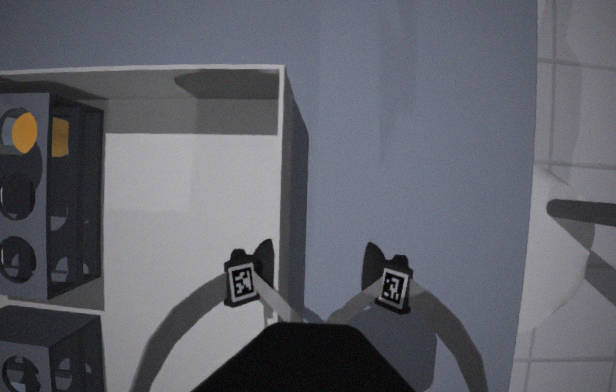

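Emit:
execute_actions:
  actions:
    - {"r1":{"joints":{"gripper_m":-0.036,"arm_m":0.354}},"r2":{"joints":{"gripper_m":-0.036,"arm_m":0.337}}}
  cameras: []

Emit:
execute_actions:
  actions:
    - {"r1":{"joints":{"lift_m":1.07},"pace":"slow"},"r2":{"joints":{"lift_m":1.07},"pace":"slow"}}
  cameras: []

Emit:
execute_actions:
  actions:
    - {"r1":{"base":{"strafe_m":-1.0}},"r2":{"base":{"strafe_m":1.0}}}
  cameras: ["r1_head_right_camera","r2_wrist_camera"]

Scene clock: 61.77 s.
r1.base_odometry: x=+0.187 y=+1.756 heading=+0.200 (m, m, rad; r1's odometry frame)
r1.turned_by_wheels: +0.000 (rad since the last result)
r1.turned_by_imu: +0.002 (rad since the last result)
r1.base_tilt: forward=+0.5 right=-0.2 (deg)
r1.lidar_m: 0.30 0.32 0.45 2.69 2.40 1.71 1.62 1.70 2.34 2.49 0.46 0.32
r1.base_status: not commanded
r1.joint_positions: lift_m=+0.915 arm_m=+0.353 wrist_yaw_rad=+0.000 wrist_pitch_rad=+1.570 wrist_roll_rad=+1.570 gripper_m=-0.035
r1.joint_status: all done
r1.motor_effort: lift_m=+19(19) arm_m=+4(6) wrist_yaw_rad=+0(0) wrist_pitch_rad=-1(1) wrist_roll_rad=+1(1) gripper_m=-19(17) wheel_0=-2(2) wheel_1=+2(2) wheel_2=+0(0) (%)
r1.hand_pose: x=+0.5242 y=-0.0874 z=+0.8047 quat_wxyz=(+0.500, +0.500, +0.500, -0.500) (m; r1's base frame)
r1.wrist_depth_mm: 262 264 264 264 265 266 267 / 200 221 222 258 266 266 267 / 228 257 258 266 266 267 270 / 229 259 259 265 270 270 270 / 253 259 260 262 267 271 270 / 253 259 183 206 183 270 271 / 234 260 263 109 271 272 272
r2.base_odometry: x=-1.289 y=+0.810 heading=-2.764 (m, m, rad; r2's odometry frame)
r2.turned_by_wheels: +0.000 (rad since the last result)
r2.turned_by_imu: -0.001 (rad since the last result)
r2.base_tilt: forward=+0.4 right=+0.3 (deg)
r2.lidar_m: 0.28 0.31 0.43 2.40 2.30 1.73 1.63 1.75 2.42 2.78 0.45 0.31
r2.base_status: not commanded
r2.joint_positions: lift_m=+0.915 arm_m=+0.336 wrist_yaw_rad=+0.000 wrist_pitch_rad=+1.571 wrist_roll_rad=+1.570 gripper_m=-0.035
r2.joint_status: all done
r2.motor_effort: lift_m=+21(21) arm_m=+5(4) wrist_yaw_rad=+1(3) wrist_pitch_rad=-4(8) wrist_roll_rad=+1(1) gripper_m=-23(23) wheel_0=+2(2) wheel_1=+0(0) wheel_2=+0(0) (%)
r2.hand_pose: x=+0.5071 y=-0.0874 z=+0.8047 quat_wxyz=(+0.500, +0.500, +0.500, -0.500) (m; r2's base frame)
r2.wrist_depth_mm: 263 259 260 258 257 256 254 / 203 220 219 246 259 257 256 / 207 256 256 254 260 258 257 / 230 257 257 257 262 259 259 / 229 259 259 211 264 263 530 / 236 264 180 185 179 265 809 / 209 258 263 - 267 267 1025
pictures: none
No camera images: the call's "cameras" was empty. Leave "cameras" out to get every camera's image.

Scene clock: 63.83 s.
r1.base_odometry: x=+0.187 y=+1.756 heading=+0.200 (m, m, rad; r1's odometry frame)
r1.turned_by_wheels: +0.000 (rad since the last result)
r1.turned_by_imu: +0.001 (rad since the last result)
r1.base_tilt: forward=+0.5 right=-0.2 (deg)
r1.lidar_m: 0.30 0.31 0.43 2.69 2.41 1.75 1.63 1.70 2.32 2.52 0.45 0.32
r1.base_status: not commanded
r1.joint_positions: lift_m=+1.070 arm_m=+0.353 wrist_yaw_rad=+0.000 wrist_pitch_rad=+1.570 wrist_roll_rad=+1.570 gripper_m=-0.035
r1.joint_status: all done
r1.motor_effort: lift_m=+24(26) arm_m=+5(4) wrist_yaw_rad=+0(0) wrist_pitch_rad=-1(1) wrist_roll_rad=+1(1) gripper_m=-19(21) wheel_0=-2(2) wheel_1=+2(2) wheel_2=+0(0) (%)
r1.hand_pose: x=+0.5242 y=-0.0874 z=+0.9593 quat_wxyz=(+0.500, +0.500, +0.500, -0.500) (m; r1's base frame)
r1.wrist_depth_mm: 413 413 413 418 418 418 1182 / 200 222 223 257 418 421 1182 / 228 257 258 421 421 424 1182 / 228 259 259 421 421 960 1182 / 253 259 260 260 424 960 976 / 252 260 183 206 183 976 1182 / 234 260 263 108 427 1182 1182
r2.base_odometry: x=-1.289 y=+0.810 heading=-2.764 (m, m, rad; r2's odometry frame)
r2.turned_by_wheels: +0.000 (rad since the last result)
r2.turned_by_imu: +0.000 (rad since the last result)
r2.base_tilt: forward=+0.4 right=+0.3 (deg)
r2.lidar_m: 0.28 0.32 0.48 2.41 2.33 1.71 1.65 1.74 2.42 2.79 0.42 0.30
r2.base_status: not commanded
r2.joint_positions: lift_m=+1.070 arm_m=+0.336 wrist_yaw_rad=+0.000 wrist_pitch_rad=+1.571 wrist_roll_rad=+1.570 gripper_m=-0.035
r2.joint_status: all done
r2.motor_effort: lift_m=+26(28) arm_m=+5(4) wrist_yaw_rad=+1(3) wrist_pitch_rad=-3(4) wrist_roll_rad=+1(0) gripper_m=-22(23) wheel_0=+1(1) wheel_1=+0(0) wheel_2=+0(0) (%)
r2.hand_pose: x=+0.5071 y=-0.0874 z=+0.9592 quat_wxyz=(+0.500, +0.500, +0.500, -0.500) (m; r2's base frame)
r2.wrist_depth_mm: 415 418 413 410 410 1160 1160 / 203 220 220 245 410 1160 1138 / 207 256 256 255 415 1182 1160 / 230 256 256 257 418 946 1060 / 230 260 259 211 418 976 960 / 236 260 179 186 180 960 1160 / 210 259 263 - 427 1205 1205
pictures: none
No camera images: the call's "cameras" was empty. Leave "cameras" out to get every camera's image.

Scene clock: 68.50 s.
r1.base_odometry: x=+0.386 y=+0.776 heading=+0.200 (m, m, rad; r1's odometry frame)
r1.turned_by_wheels: +0.000 (rad since the last result)
r1.turned_by_imu: +0.001 (rad since the last result)
r1.base_tilt: forward=+0.6 right=-0.2 (deg)
r1.lidar_m: 0.50 0.36 0.45 1.19 2.36 1.69 1.63 1.70 2.32 1.55 1.53 0.55
r1.base_status: done
r1.joint_positions: lift_m=+1.070 arm_m=+0.354 wrist_yaw_rad=+0.004 wrist_pitch_rad=+1.558 wrist_roll_rad=+1.570 gripper_m=-0.035
r1.joint_status: not commanded
r1.on_its_own: wrist_pitch_rad is at rest, and its effort (+35) is outside its rest range (-23 to +23)
r1.motor_effort: lift_m=+23(24) arm_m=+1(5) wrist_yaw_rad=-13(13) wrist_pitch_rad=+35(35) wrist_roll_rad=+0(0) gripper_m=-20(18) wheel_0=+3(11) wheel_1=-3(15) wheel_2=+1(0) (%)
r1.hand_pose: x=+0.5288 y=-0.0874 z=+0.9593 quat_wxyz=(+0.505, +0.502, +0.498, -0.495) (m; r1's base frame)
r1.wrist_depth_mm: 1160 1160 1160 1138 1160 1160 1160 / 204 228 225 1160 1160 1160 1138 / 229 258 256 1160 1160 1160 1182 / 229 259 258 1182 1160 960 1182 / 254 259 258 1182 1160 976 931 / 260 260 185 201 185 960 1160 / 257 262 260 109 1205 1182 1160
r2.base_odometry: x=-0.920 y=-0.119 heading=-2.763 (m, m, rad; r2's odometry frame)
r2.turned_by_wheels: +0.000 (rad since the last result)
r2.turned_by_imu: +0.003 (rad since the last result)
r2.base_tilt: forward=+0.5 right=+0.3 (deg)
r2.lidar_m: 0.49 3.19 1.46 1.42 2.29 1.69 1.62 1.72 2.39 1.22 0.47 0.41
r2.base_status: done
r2.joint_positions: lift_m=+1.070 arm_m=+0.337 wrist_yaw_rad=+0.004 wrist_pitch_rad=+1.558 wrist_roll_rad=+1.570 gripper_m=-0.035
r2.joint_status: not commanded
r2.on_its_own: wrist_pitch_rad is at rest, and its effort (+33) is outside its rest range (-23 to +23)
r2.motor_effort: lift_m=+25(26) arm_m=+1(5) wrist_yaw_rad=-13(12) wrist_pitch_rad=+33(33) wrist_roll_rad=+0(0) gripper_m=-23(23) wheel_0=-1(10) wheel_1=+0(10) wheel_2=+4(6) (%)
r2.hand_pose: x=+0.5118 y=-0.0874 z=+0.9593 quat_wxyz=(+0.505, +0.502, +0.498, -0.495) (m; r2's base frame)
r2.wrist_depth_mm: 427 418 415 413 413 1138 1118 / 202 227 222 251 668 1118 1160 / 211 257 256 255 1160 1160 1138 / 232 258 256 255 1182 960 960 / 234 260 258 212 1182 960 946 / 239 263 182 197 177 976 1160 / 214 263 262 - 1205 1182 1160
pictures: r1_head_right_camera, r2_wrist_camera
camera_calibration (this result's frames):
r2_wrist_camera: T_world_to_cam=[[-0.996723, -0.0367216, -0.0720692, 0.588286], [-0.0402866, 0.998003, 0.048652, 0.102971], [0.0701387, 0.051396, -0.996212, 1.15179], [0, 0, 0, 1]] pos_world=[0.509722, -0.14036, 1.18481]
Images, in order (width x height): r1_head_right_camera 420x672, r2_wrist_camera 616x392.

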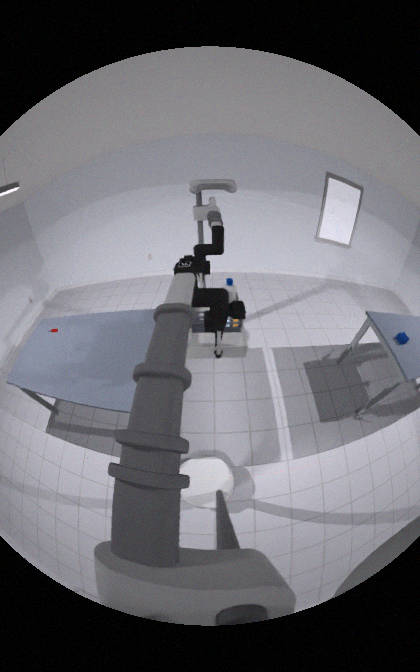

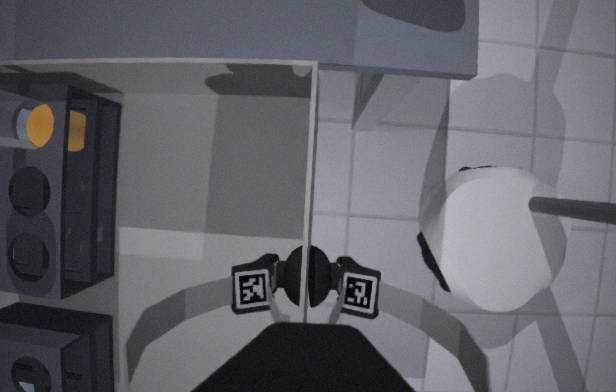

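Emit:
execute_actions:
  actions:
    - {"r1":{"base":{"strafe_m":-1.0},"joints":{"arm_m":0.376}},"r2":{"base":{"strafe_m":1.0},"joints":{"arm_m":0.359}}}
  cameras: ["r1_head_right_camera"]

Scene clock: 77.80 s.
r1.base_odometry: x=+0.585 y=-0.204 heading=+0.200 (m, m, rad; r1's odometry frame)
r1.turned_by_wheels: +0.000 (rad since the last result)
r1.turned_by_imu: +0.000 (rad since the last result)
r1.base_tilt: forward=+0.6 right=-0.3 (deg)
r1.lidar_m: 0.54 3.20 1.18 1.29 2.33 1.72 1.61 1.68 2.30 1.47 0.60 0.55
r1.base_status: done
r1.joint_positions: lift_m=+1.070 arm_m=+0.376 wrist_yaw_rad=+0.004 wrist_pitch_rad=+1.560 wrist_roll_rad=+1.570 gripper_m=-0.035
r1.joint_status: all done
r1.on_its_own: wrist_pitch_rad is at rest, and its effort (+28) is outside its rest range (-23 to +23)
r1.motor_effort: lift_m=+24(23) arm_m=+2(5) wrist_yaw_rad=-10(13) wrist_pitch_rad=+28(35) wrist_roll_rad=+1(0) gripper_m=-19(19) wheel_0=+5(13) wheel_1=-5(10) wheel_2=+1(1) (%)
r1.hand_pose: x=+0.5499 y=-0.0874 z=+0.9593 quat_wxyz=(+0.504, +0.501, +0.499, -0.496) (m; r1's base frame)
r1.wrist_depth_mm: 1182 1160 1138 1138 1138 1160 1182 / 203 228 225 1160 1160 1138 1138 / 229 257 258 1182 1182 1138 1160 / 229 259 258 1182 1182 960 1160 / 255 259 258 1160 1160 960 976 / 257 262 182 205 184 960 1182 / 244 262 262 108 1182 1160 1182
r2.base_odometry: x=-0.551 y=-1.049 heading=-2.763 (m, m, rad; r2's odometry frame)
r2.turned_by_wheels: +0.000 (rad since the last result)
r2.turned_by_imu: +0.001 (rad since the last result)
r2.base_tilt: forward=+0.4 right=+0.3 (deg)
r2.lidar_m: 0.49 0.58 0.53 1.55 2.22 1.66 1.58 1.70 2.34 1.33 1.32 0.55
r2.base_status: done
r2.joint_positions: lift_m=+1.070 arm_m=+0.359 wrist_yaw_rad=+0.003 wrist_pitch_rad=+1.560 wrist_roll_rad=+1.570 gripper_m=-0.035
r2.joint_status: all done
r2.on_its_own: wrist_pitch_rad is at rest, and its effort (+26) is outside its rest range (-23 to +23)
r2.motor_effort: lift_m=+24(25) arm_m=+2(6) wrist_yaw_rad=-10(13) wrist_pitch_rad=+26(34) wrist_roll_rad=+0(0) gripper_m=-23(23) wheel_0=+2(9) wheel_1=-2(7) wheel_2=+2(1) (%)
r2.hand_pose: x=+0.5328 y=-0.0874 z=+0.9594 quat_wxyz=(+0.504, +0.502, +0.498, -0.496) (m; r2's base frame)
r2.wrist_depth_mm: 1182 1205 1138 1160 1138 1160 1118 / 198 228 224 245 1182 1138 1138 / 202 257 256 254 1160 1138 1118 / 232 259 256 257 1205 960 946 / 234 259 259 210 1182 960 960 / 233 262 182 188 179 960 1182 / 225 263 263 - 1160 1182 1182
pictures: r1_head_right_camera
Images, in order (width x height): r1_head_right_camera 420x672.

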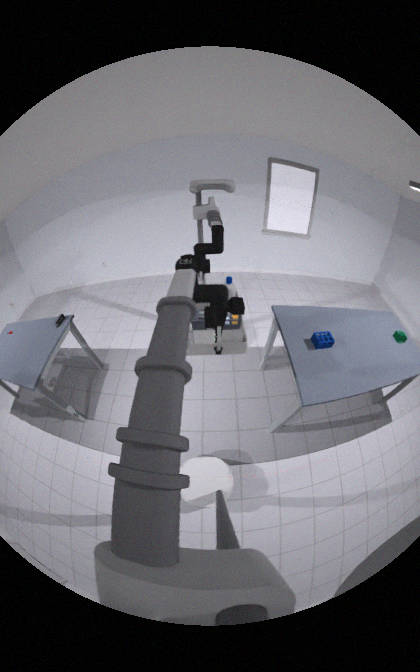

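Emit:
execute_actions:
  actions:
    - {"r1":{"base":{"strafe_m":-1.1},"joints":{"arm_m":0.398}},"r2":{"base":{"strafe_m":1.1},"joints":{"arm_m":0.381}}}
  cameras: ["r1_head_right_camera","r2_wrist_camera","r1_wrist_camera"]

Scene clock: 95.03 s.
r1.base_odometry: x=+0.803 y=-1.282 heading=+0.200 (m, m, rad; r1's odometry frame)
r1.turned_by_wheels: +0.000 (rad since the last result)
r1.turned_by_imu: +0.000 (rad since the last result)
r1.base_tilt: forward=+0.6 right=-0.4 (deg)
r1.lidar_m: 0.34 0.36 0.50 2.28 2.36 1.69 1.58 1.66 2.25 2.91 0.50 0.36
r1.base_status: done
r1.joint_positions: lift_m=+1.070 arm_m=+0.398 wrist_yaw_rad=+0.004 wrist_pitch_rad=+1.559 wrist_roll_rad=+1.570 gripper_m=-0.035
r1.joint_status: all done
r1.on_its_own: wrist_pitch_rad is at rest, and its effort (+32) is outside its rest range (-23 to +23)
r1.motor_effort: lift_m=+23(24) arm_m=+2(7) wrist_yaw_rad=-13(12) wrist_pitch_rad=+32(32) wrist_roll_rad=+0(1) gripper_m=-20(21) wheel_0=+5(12) wheel_1=-4(11) wheel_2=+1(1) (%)
r1.hand_pose: x=+0.5725 y=-0.0874 z=+0.9593 quat_wxyz=(+0.504, +0.502, +0.498, -0.496) (m; r1's base frame)
r1.wrist_depth_mm: 418 418 418 418 415 415 1138 / 203 227 224 415 415 418 1160 / 229 257 257 418 418 421 1138 / 229 258 258 421 421 418 976 / 255 259 259 424 424 424 960 / 260 262 185 202 184 960 1182 / 245 263 260 108 427 1182 1182
r2.base_odometry: x=-0.145 y=-2.071 heading=-2.763 (m, m, rad; r2's odometry frame)
r2.turned_by_wheels: +0.000 (rad since the last result)
r2.turned_by_imu: +0.001 (rad since the last result)
r2.base_tilt: forward=+0.4 right=+0.3 (deg)
r2.lidar_m: 0.36 0.38 0.54 2.83 2.19 1.60 1.57 1.68 2.30 2.39 0.54 0.39
r2.base_status: done
r2.joint_positions: lift_m=+1.070 arm_m=+0.381 wrist_yaw_rad=+0.004 wrist_pitch_rad=+1.558 wrist_roll_rad=+1.570 gripper_m=-0.035
r2.joint_status: all done
r2.on_its_own: wrist_pitch_rad is at rest, and its effort (+31) is outside its rest range (-23 to +23)
r2.motor_effort: lift_m=+24(25) arm_m=+2(7) wrist_yaw_rad=-9(11) wrist_pitch_rad=+31(31) wrist_roll_rad=-1(1) gripper_m=-24(22) wheel_0=+2(13) wheel_1=-2(10) wheel_2=+3(3) (%)
r2.hand_pose: x=+0.5555 y=-0.0874 z=+0.9594 quat_wxyz=(+0.504, +0.502, +0.498, -0.496) (m; r2's base frame)
r2.wrist_depth_mm: 421 418 415 413 410 1138 1138 / 198 230 225 243 407 1160 1118 / 202 256 255 255 415 1182 1138 / 233 259 256 255 418 931 946 / 233 263 258 209 424 960 960 / 239 262 182 198 178 976 1160 / 212 264 263 - 427 1205 1160
pictures: r1_head_right_camera, r1_wrist_camera, r2_wrist_camera
camera_calibration (this result's frames):
r1_wrist_camera: T_world_to_cam=[[-0.998697, -0.0486729, -0.015365, 0.578833], [-0.0490705, 0.99844, 0.026654, 0.14403], [0.0140437, 0.0273732, -0.999527, 1.18208], [0, 0, 0, 1]] pos_world=[0.568545, -0.147989, 1.18658]
r2_wrist_camera: T_world_to_cam=[[-0.996801, -0.0362041, -0.0712593, 0.631153], [-0.0397288, 0.998024, 0.0486829, 0.104395], [0.069356, 0.0513582, -0.996269, 1.14925], [0, 0, 0, 1]] pos_world=[0.553573, -0.140361, 1.18485]
Images, in order (width x height): r1_head_right_camera 420x672, r1_wrist_camera 616x392, r2_wrist_camera 616x392.

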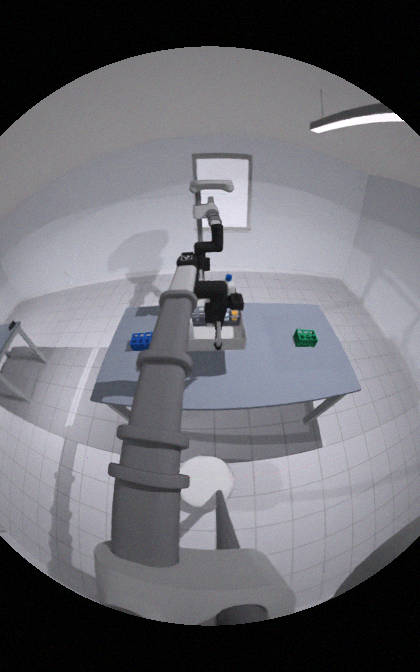

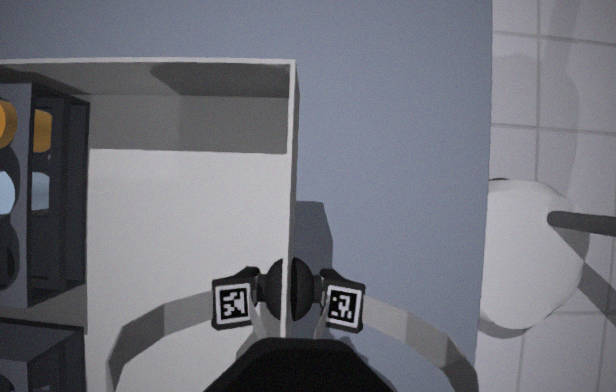

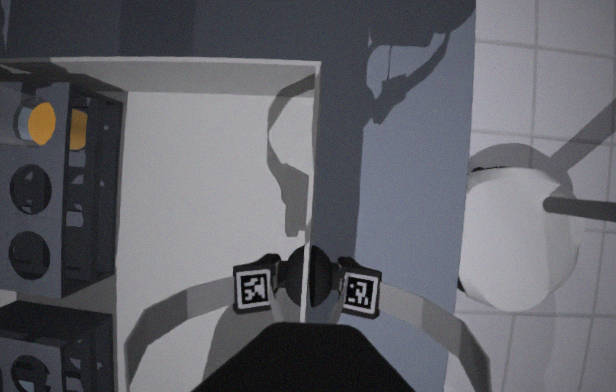

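Emit:
execute_actions:
  actions:
    - {"r1":{"joints":{"lift_m":0.916,"arm_m":0.41},"pace":"slow"},"r2":{"joints":{"lift_m":0.916,"arm_m":0.393},"pace":"slow"}}
  cameras: []

Emit:
execute_actions:
  actions:
    - {"r1":{"joints":{"gripper_m":0.05}},"r2":{"joints":{"gripper_m":0.05}}}
  cameras: []

Emit:
execute_actions:
  actions:
    - {"r1":{"joints":{"lift_m":1.1}},"r2":{"joints":{"lift_m":1.2}}}
  cameras: []

Emit:
execute_actions:
  actions:
    - {"r1":{"base":{"translate_m":-0.6},"joints":{"arm_m":0}},"r2":{"base":{"translate_m":0.12},"joints":{"wrist_roll_rad":0,"arm_m":0.4,"gripper_m":0.045}}}
  cameras: ["r2_wrist_camera"]

Scene clock: 112.73 s.
r1.base_odometry: x=+0.803 y=-1.282 heading=+0.200 (m, m, rad; r1's odometry frame)
r1.turned_by_wheels: +0.000 (rad since the last result)
r1.turned_by_imu: +0.002 (rad since the last result)
r1.base_tilt: forward=+0.6 right=-0.2 (deg)
r1.lidar_m: 0.33 0.35 0.50 2.26 2.33 1.68 1.60 1.66 2.28 2.91 0.52 0.36
r1.base_status: not commanded
r1.joint_positions: lift_m=+0.916 arm_m=+0.409 wrist_yaw_rad=+0.002 wrist_pitch_rad=+1.568 wrist_roll_rad=+1.570 gripper_m=-0.035
r1.joint_status: all done
r1.motor_effort: lift_m=+19(20) arm_m=+4(3) wrist_yaw_rad=-4(12) wrist_pitch_rad=+6(32) wrist_roll_rad=+0(0) gripper_m=-20(19) wheel_0=+5(5) wheel_1=-4(4) wheel_2=+1(1) (%)
r1.hand_pose: x=+0.5812 y=-0.0874 z=+0.8056 quat_wxyz=(+0.501, +0.500, +0.500, -0.499) (m; r1's base frame)
r1.wrist_depth_mm: 264 265 264 265 266 266 266 / 200 224 222 266 266 268 267 / 229 258 259 266 267 268 268 / 229 259 260 268 268 268 271 / 254 259 262 260 271 271 271 / 253 260 183 206 183 271 272 / 234 262 262 108 270 271 272
r2.base_odometry: x=-0.145 y=-2.071 heading=-2.763 (m, m, rad; r2's odometry frame)
r2.turned_by_wheels: +0.000 (rad since the last result)
r2.turned_by_imu: -0.001 (rad since the last result)
r2.base_tilt: forward=+0.4 right=+0.3 (deg)
r2.lidar_m: 0.35 0.37 0.56 2.82 2.18 1.60 1.58 1.65 2.38 2.37 0.53 0.40
r2.base_status: not commanded
r2.joint_positions: lift_m=+0.916 arm_m=+0.392 wrist_yaw_rad=+0.001 wrist_pitch_rad=+1.568 wrist_roll_rad=+1.570 gripper_m=-0.035
r2.joint_status: all done
r2.motor_effort: lift_m=+21(26) arm_m=+4(5) wrist_yaw_rad=-4(12) wrist_pitch_rad=+5(31) wrist_roll_rad=-1(1) gripper_m=-24(22) wheel_0=+2(2) wheel_1=-2(2) wheel_2=+3(3) (%)
r2.hand_pose: x=+0.5641 y=-0.0874 z=+0.8056 quat_wxyz=(+0.501, +0.500, +0.500, -0.499) (m; r2's base frame)
r2.wrist_depth_mm: 263 263 262 258 258 257 627 / 200 227 223 247 259 257 621 / 208 256 255 255 262 259 627 / 230 257 257 257 263 260 521 / 233 262 259 217 266 264 809 / 230 260 180 198 179 264 820 / 213 264 263 - 267 266 1060
pictures: none
No camera images: the call's "cameras" was empty. Leave "cameras" out to get every camera's image.

Scene clock: 114.27 s.
r1.base_odometry: x=+0.803 y=-1.282 heading=+0.200 (m, m, rad; r1's odometry frame)
r1.turned_by_wheels: +0.000 (rad since the last result)
r1.turned_by_imu: +0.001 (rad since the last result)
r1.base_tilt: forward=+0.6 right=-0.4 (deg)
r1.lidar_m: 0.34 0.37 0.51 2.27 2.37 1.68 1.60 1.64 2.24 2.92 0.52 0.38
r1.base_status: not commanded
r1.joint_positions: lift_m=+0.916 arm_m=+0.409 wrist_yaw_rad=+0.000 wrist_pitch_rad=+1.569 wrist_roll_rad=+1.570 gripper_m=+0.050
r1.joint_status: all done
r1.motor_effort: lift_m=+19(19) arm_m=+5(4) wrist_yaw_rad=-2(4) wrist_pitch_rad=+1(6) wrist_roll_rad=+1(1) gripper_m=-1(20) wheel_0=+5(5) wheel_1=-4(5) wheel_2=+1(1) (%)
r1.hand_pose: x=+0.5806 y=-0.0874 z=+0.8056 quat_wxyz=(+0.501, +0.500, +0.500, -0.499) (m; r1's base frame)
r1.wrist_depth_mm: 267 266 266 267 267 267 268 / 216 247 248 268 268 268 267 / 235 266 266 268 271 271 270 / 235 266 266 270 270 271 272 / 236 267 267 271 271 272 273 / 255 268 194 268 201 272 273 / 238 268 270 109 274 274 273
r2.base_odometry: x=-0.145 y=-2.071 heading=-2.763 (m, m, rad; r2's odometry frame)
r2.turned_by_wheels: +0.000 (rad since the last result)
r2.turned_by_imu: +0.000 (rad since the last result)
r2.base_tilt: forward=+0.4 right=+0.3 (deg)
r2.lidar_m: 0.37 0.39 0.54 2.82 2.21 1.62 1.58 1.67 2.35 2.39 0.52 0.39
r2.base_status: not commanded
r2.joint_positions: lift_m=+0.916 arm_m=+0.392 wrist_yaw_rad=+0.001 wrist_pitch_rad=+1.569 wrist_roll_rad=+1.570 gripper_m=+0.050
r2.joint_status: all done
r2.motor_effort: lift_m=+21(21) arm_m=+4(4) wrist_yaw_rad=-1(4) wrist_pitch_rad=-1(5) wrist_roll_rad=-1(1) gripper_m=-3(25) wheel_0=+2(2) wheel_1=-2(2) wheel_2=+3(3) (%)
r2.hand_pose: x=+0.5636 y=-0.0874 z=+0.8056 quat_wxyz=(+0.501, +0.500, +0.500, -0.499) (m; r2's base frame)
r2.wrist_depth_mm: 264 265 263 262 258 257 627 / 206 245 252 260 260 260 627 / 206 264 264 263 263 259 634 / 210 266 265 264 266 264 530 / 212 267 266 265 266 265 809 / 236 270 267 267 197 267 798 / 215 267 271 - 270 267 1025
pictures: none
No camera images: the call's "cameras" was empty. Leave "cameras" out to get every camera's image.

Scene clock: 116.50 s.
r1.base_odometry: x=+0.803 y=-1.282 heading=+0.200 (m, m, rad; r1's odometry frame)
r1.turned_by_wheels: +0.000 (rad since the last result)
r1.turned_by_imu: +0.001 (rad since the last result)
r1.base_tilt: forward=+0.6 right=-0.3 (deg)
r1.lidar_m: 0.34 0.37 0.50 2.30 2.37 1.69 1.59 1.66 2.23 2.92 0.51 0.37
r1.base_status: not commanded
r1.joint_positions: lift_m=+1.100 arm_m=+0.409 wrist_yaw_rad=+0.000 wrist_pitch_rad=+1.570 wrist_roll_rad=+1.570 gripper_m=+0.050
r1.joint_status: all done
r1.motor_effort: lift_m=+20(21) arm_m=+4(4) wrist_yaw_rad=-1(0) wrist_pitch_rad=+1(1) wrist_roll_rad=+1(2) gripper_m=-3(2) wheel_0=+5(5) wheel_1=-4(4) wheel_2=+1(1) (%)
r1.hand_pose: x=+0.5806 y=-0.0874 z=+0.9896 quat_wxyz=(+0.501, +0.500, +0.500, -0.499) (m; r1's base frame)
r1.wrist_depth_mm: 445 449 445 449 449 1182 1205 / 445 449 449 449 449 1205 1205 / 445 399 449 452 452 1182 1182 / 449 389 452 449 455 991 1205 / 449 427 449 452 455 1025 1008 / 449 394 194 455 201 1008 1229 / 449 394 452 108 459 1229 1205
r2.base_odometry: x=-0.145 y=-2.071 heading=-2.763 (m, m, rad; r2's odometry frame)
r2.turned_by_wheels: +0.000 (rad since the last result)
r2.turned_by_imu: +0.000 (rad since the last result)
r2.base_tilt: forward=+0.4 right=+0.3 (deg)
r2.lidar_m: 0.34 0.39 0.53 2.81 2.21 1.58 1.56 1.66 2.35 2.39 0.53 0.37
r2.base_status: not commanded
r2.joint_positions: lift_m=+1.200 arm_m=+0.392 wrist_yaw_rad=+0.000 wrist_pitch_rad=+1.570 wrist_roll_rad=+1.570 gripper_m=+0.050
r2.joint_status: all done
r2.motor_effort: lift_m=+22(20) arm_m=+5(4) wrist_yaw_rad=-2(1) wrist_pitch_rad=-1(1) wrist_roll_rad=-1(0) gripper_m=-4(3) wheel_0=+2(2) wheel_1=-2(2) wheel_2=+2(2) (%)
r2.hand_pose: x=+0.5635 y=-0.0874 z=+1.0894 quat_wxyz=(+0.501, +0.500, +0.500, -0.499) (m; r2's base frame)
r2.wrist_depth_mm: 549 544 544 539 539 1308 1255 / 554 549 539 544 544 1308 1255 / 430 488 544 554 544 1281 1308 / 530 559 544 549 544 1078 1281 / 559 559 517 549 554 1098 1336 / 569 564 421 469 196 1336 1308 / 569 569 525 - 559 1336 1336
pictures: none
No camera images: the call's "cameras" was empty. Leave "cameras" out to get every camera's image.

Scene clock: 119.97 s.
r1.base_odometry: x=+0.215 y=-1.401 heading=+0.200 (m, m, rad; r1's odometry frame)
r1.turned_by_wheels: -0.001 (rad since the last result)
r1.turned_by_imu: +0.000 (rad since the last result)
r1.base_tilt: forward=+0.5 right=-0.2 (deg)
r1.lidar_m: 0.93 0.98 2.48 3.45 1.48 1.05 1.00 1.06 1.41 2.94 3.05 0.99
r1.base_status: done
r1.joint_positions: lift_m=+1.100 arm_m=+0.001 wrist_yaw_rad=+0.000 wrist_pitch_rad=+1.570 wrist_roll_rad=+1.570 gripper_m=+0.050
r1.joint_status: all done
r1.motor_effort: lift_m=+20(20) arm_m=-5(4) wrist_yaw_rad=+1(1) wrist_pitch_rad=-1(1) wrist_roll_rad=+0(1) gripper_m=-5(3) wheel_0=-4(8) wheel_1=-4(11) wheel_2=+0(12) (%)
r1.hand_pose: x=+0.1718 y=-0.0874 z=+0.9896 quat_wxyz=(+0.500, +0.500, +0.500, -0.500) (m; r1's base frame)
r1.wrist_depth_mm: 1182 1229 1205 1182 1205 1229 1205 / 1182 1182 1182 1205 1182 1205 1182 / 1229 1205 1182 1182 1205 1182 1205 / 1160 1182 1205 1042 991 1205 1182 / 1205 1182 1182 976 1008 1205 349 / 1205 1205 193 1205 200 1205 1229 / 1205 1205 1229 108 1229 1229 1205
r2.base_odometry: x=-0.256 y=-2.115 heading=-2.763 (m, m, rad; r2's odometry frame)
r2.turned_by_wheels: +0.000 (rad since the last result)
r2.turned_by_imu: +0.000 (rad since the last result)
r2.base_tilt: forward=+0.4 right=+0.3 (deg)
r2.lidar_m: 0.25 0.29 0.36 2.82 2.37 1.73 1.70 1.80 2.53 2.39 0.35 0.26
r2.base_status: done
r2.joint_positions: lift_m=+1.200 arm_m=+0.399 wrist_yaw_rad=+0.000 wrist_pitch_rad=+1.570 wrist_roll_rad=+0.000 gripper_m=+0.045
r2.joint_status: all done
r2.motor_effort: lift_m=+22(22) arm_m=+4(4) wrist_yaw_rad=+1(4) wrist_pitch_rad=-2(1) wrist_roll_rad=-2(5) gripper_m=-5(5) wheel_0=+1(7) wheel_1=+1(6) wheel_2=+1(8) (%)
r2.hand_pose: x=+0.5704 y=-0.0874 z=+1.0894 quat_wxyz=(+0.707, +0.000, +0.707, +0.000) (m; r2's base frame)
r2.wrist_depth_mm: 554 544 539 530 439 525 525 / 559 554 539 539 504 525 525 / 559 559 492 544 535 539 530 / 569 564 525 539 492 544 484 / 580 564 488 554 544 539 539 / 580 580 382 500 190 544 544 / 591 580 574 - 564 559 544
pictures: r2_wrist_camera
camera_calibration (this result's frames):
r2_wrist_camera: T_world_to_cam=[[0.0314279, -0.997767, -0.0589286, -0.028695], [-0.998255, -0.0342824, 0.0480707, 0.555847], [-0.0499836, 0.057315, -0.997104, 1.34725], [0, 0, 0, 1]] pos_world=[0.623119, -0.0867929, 1.31494]
Images, in order (width x height): r2_wrist_camera 616x392.

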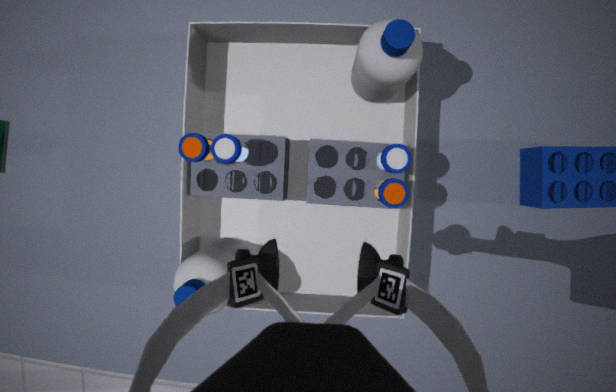

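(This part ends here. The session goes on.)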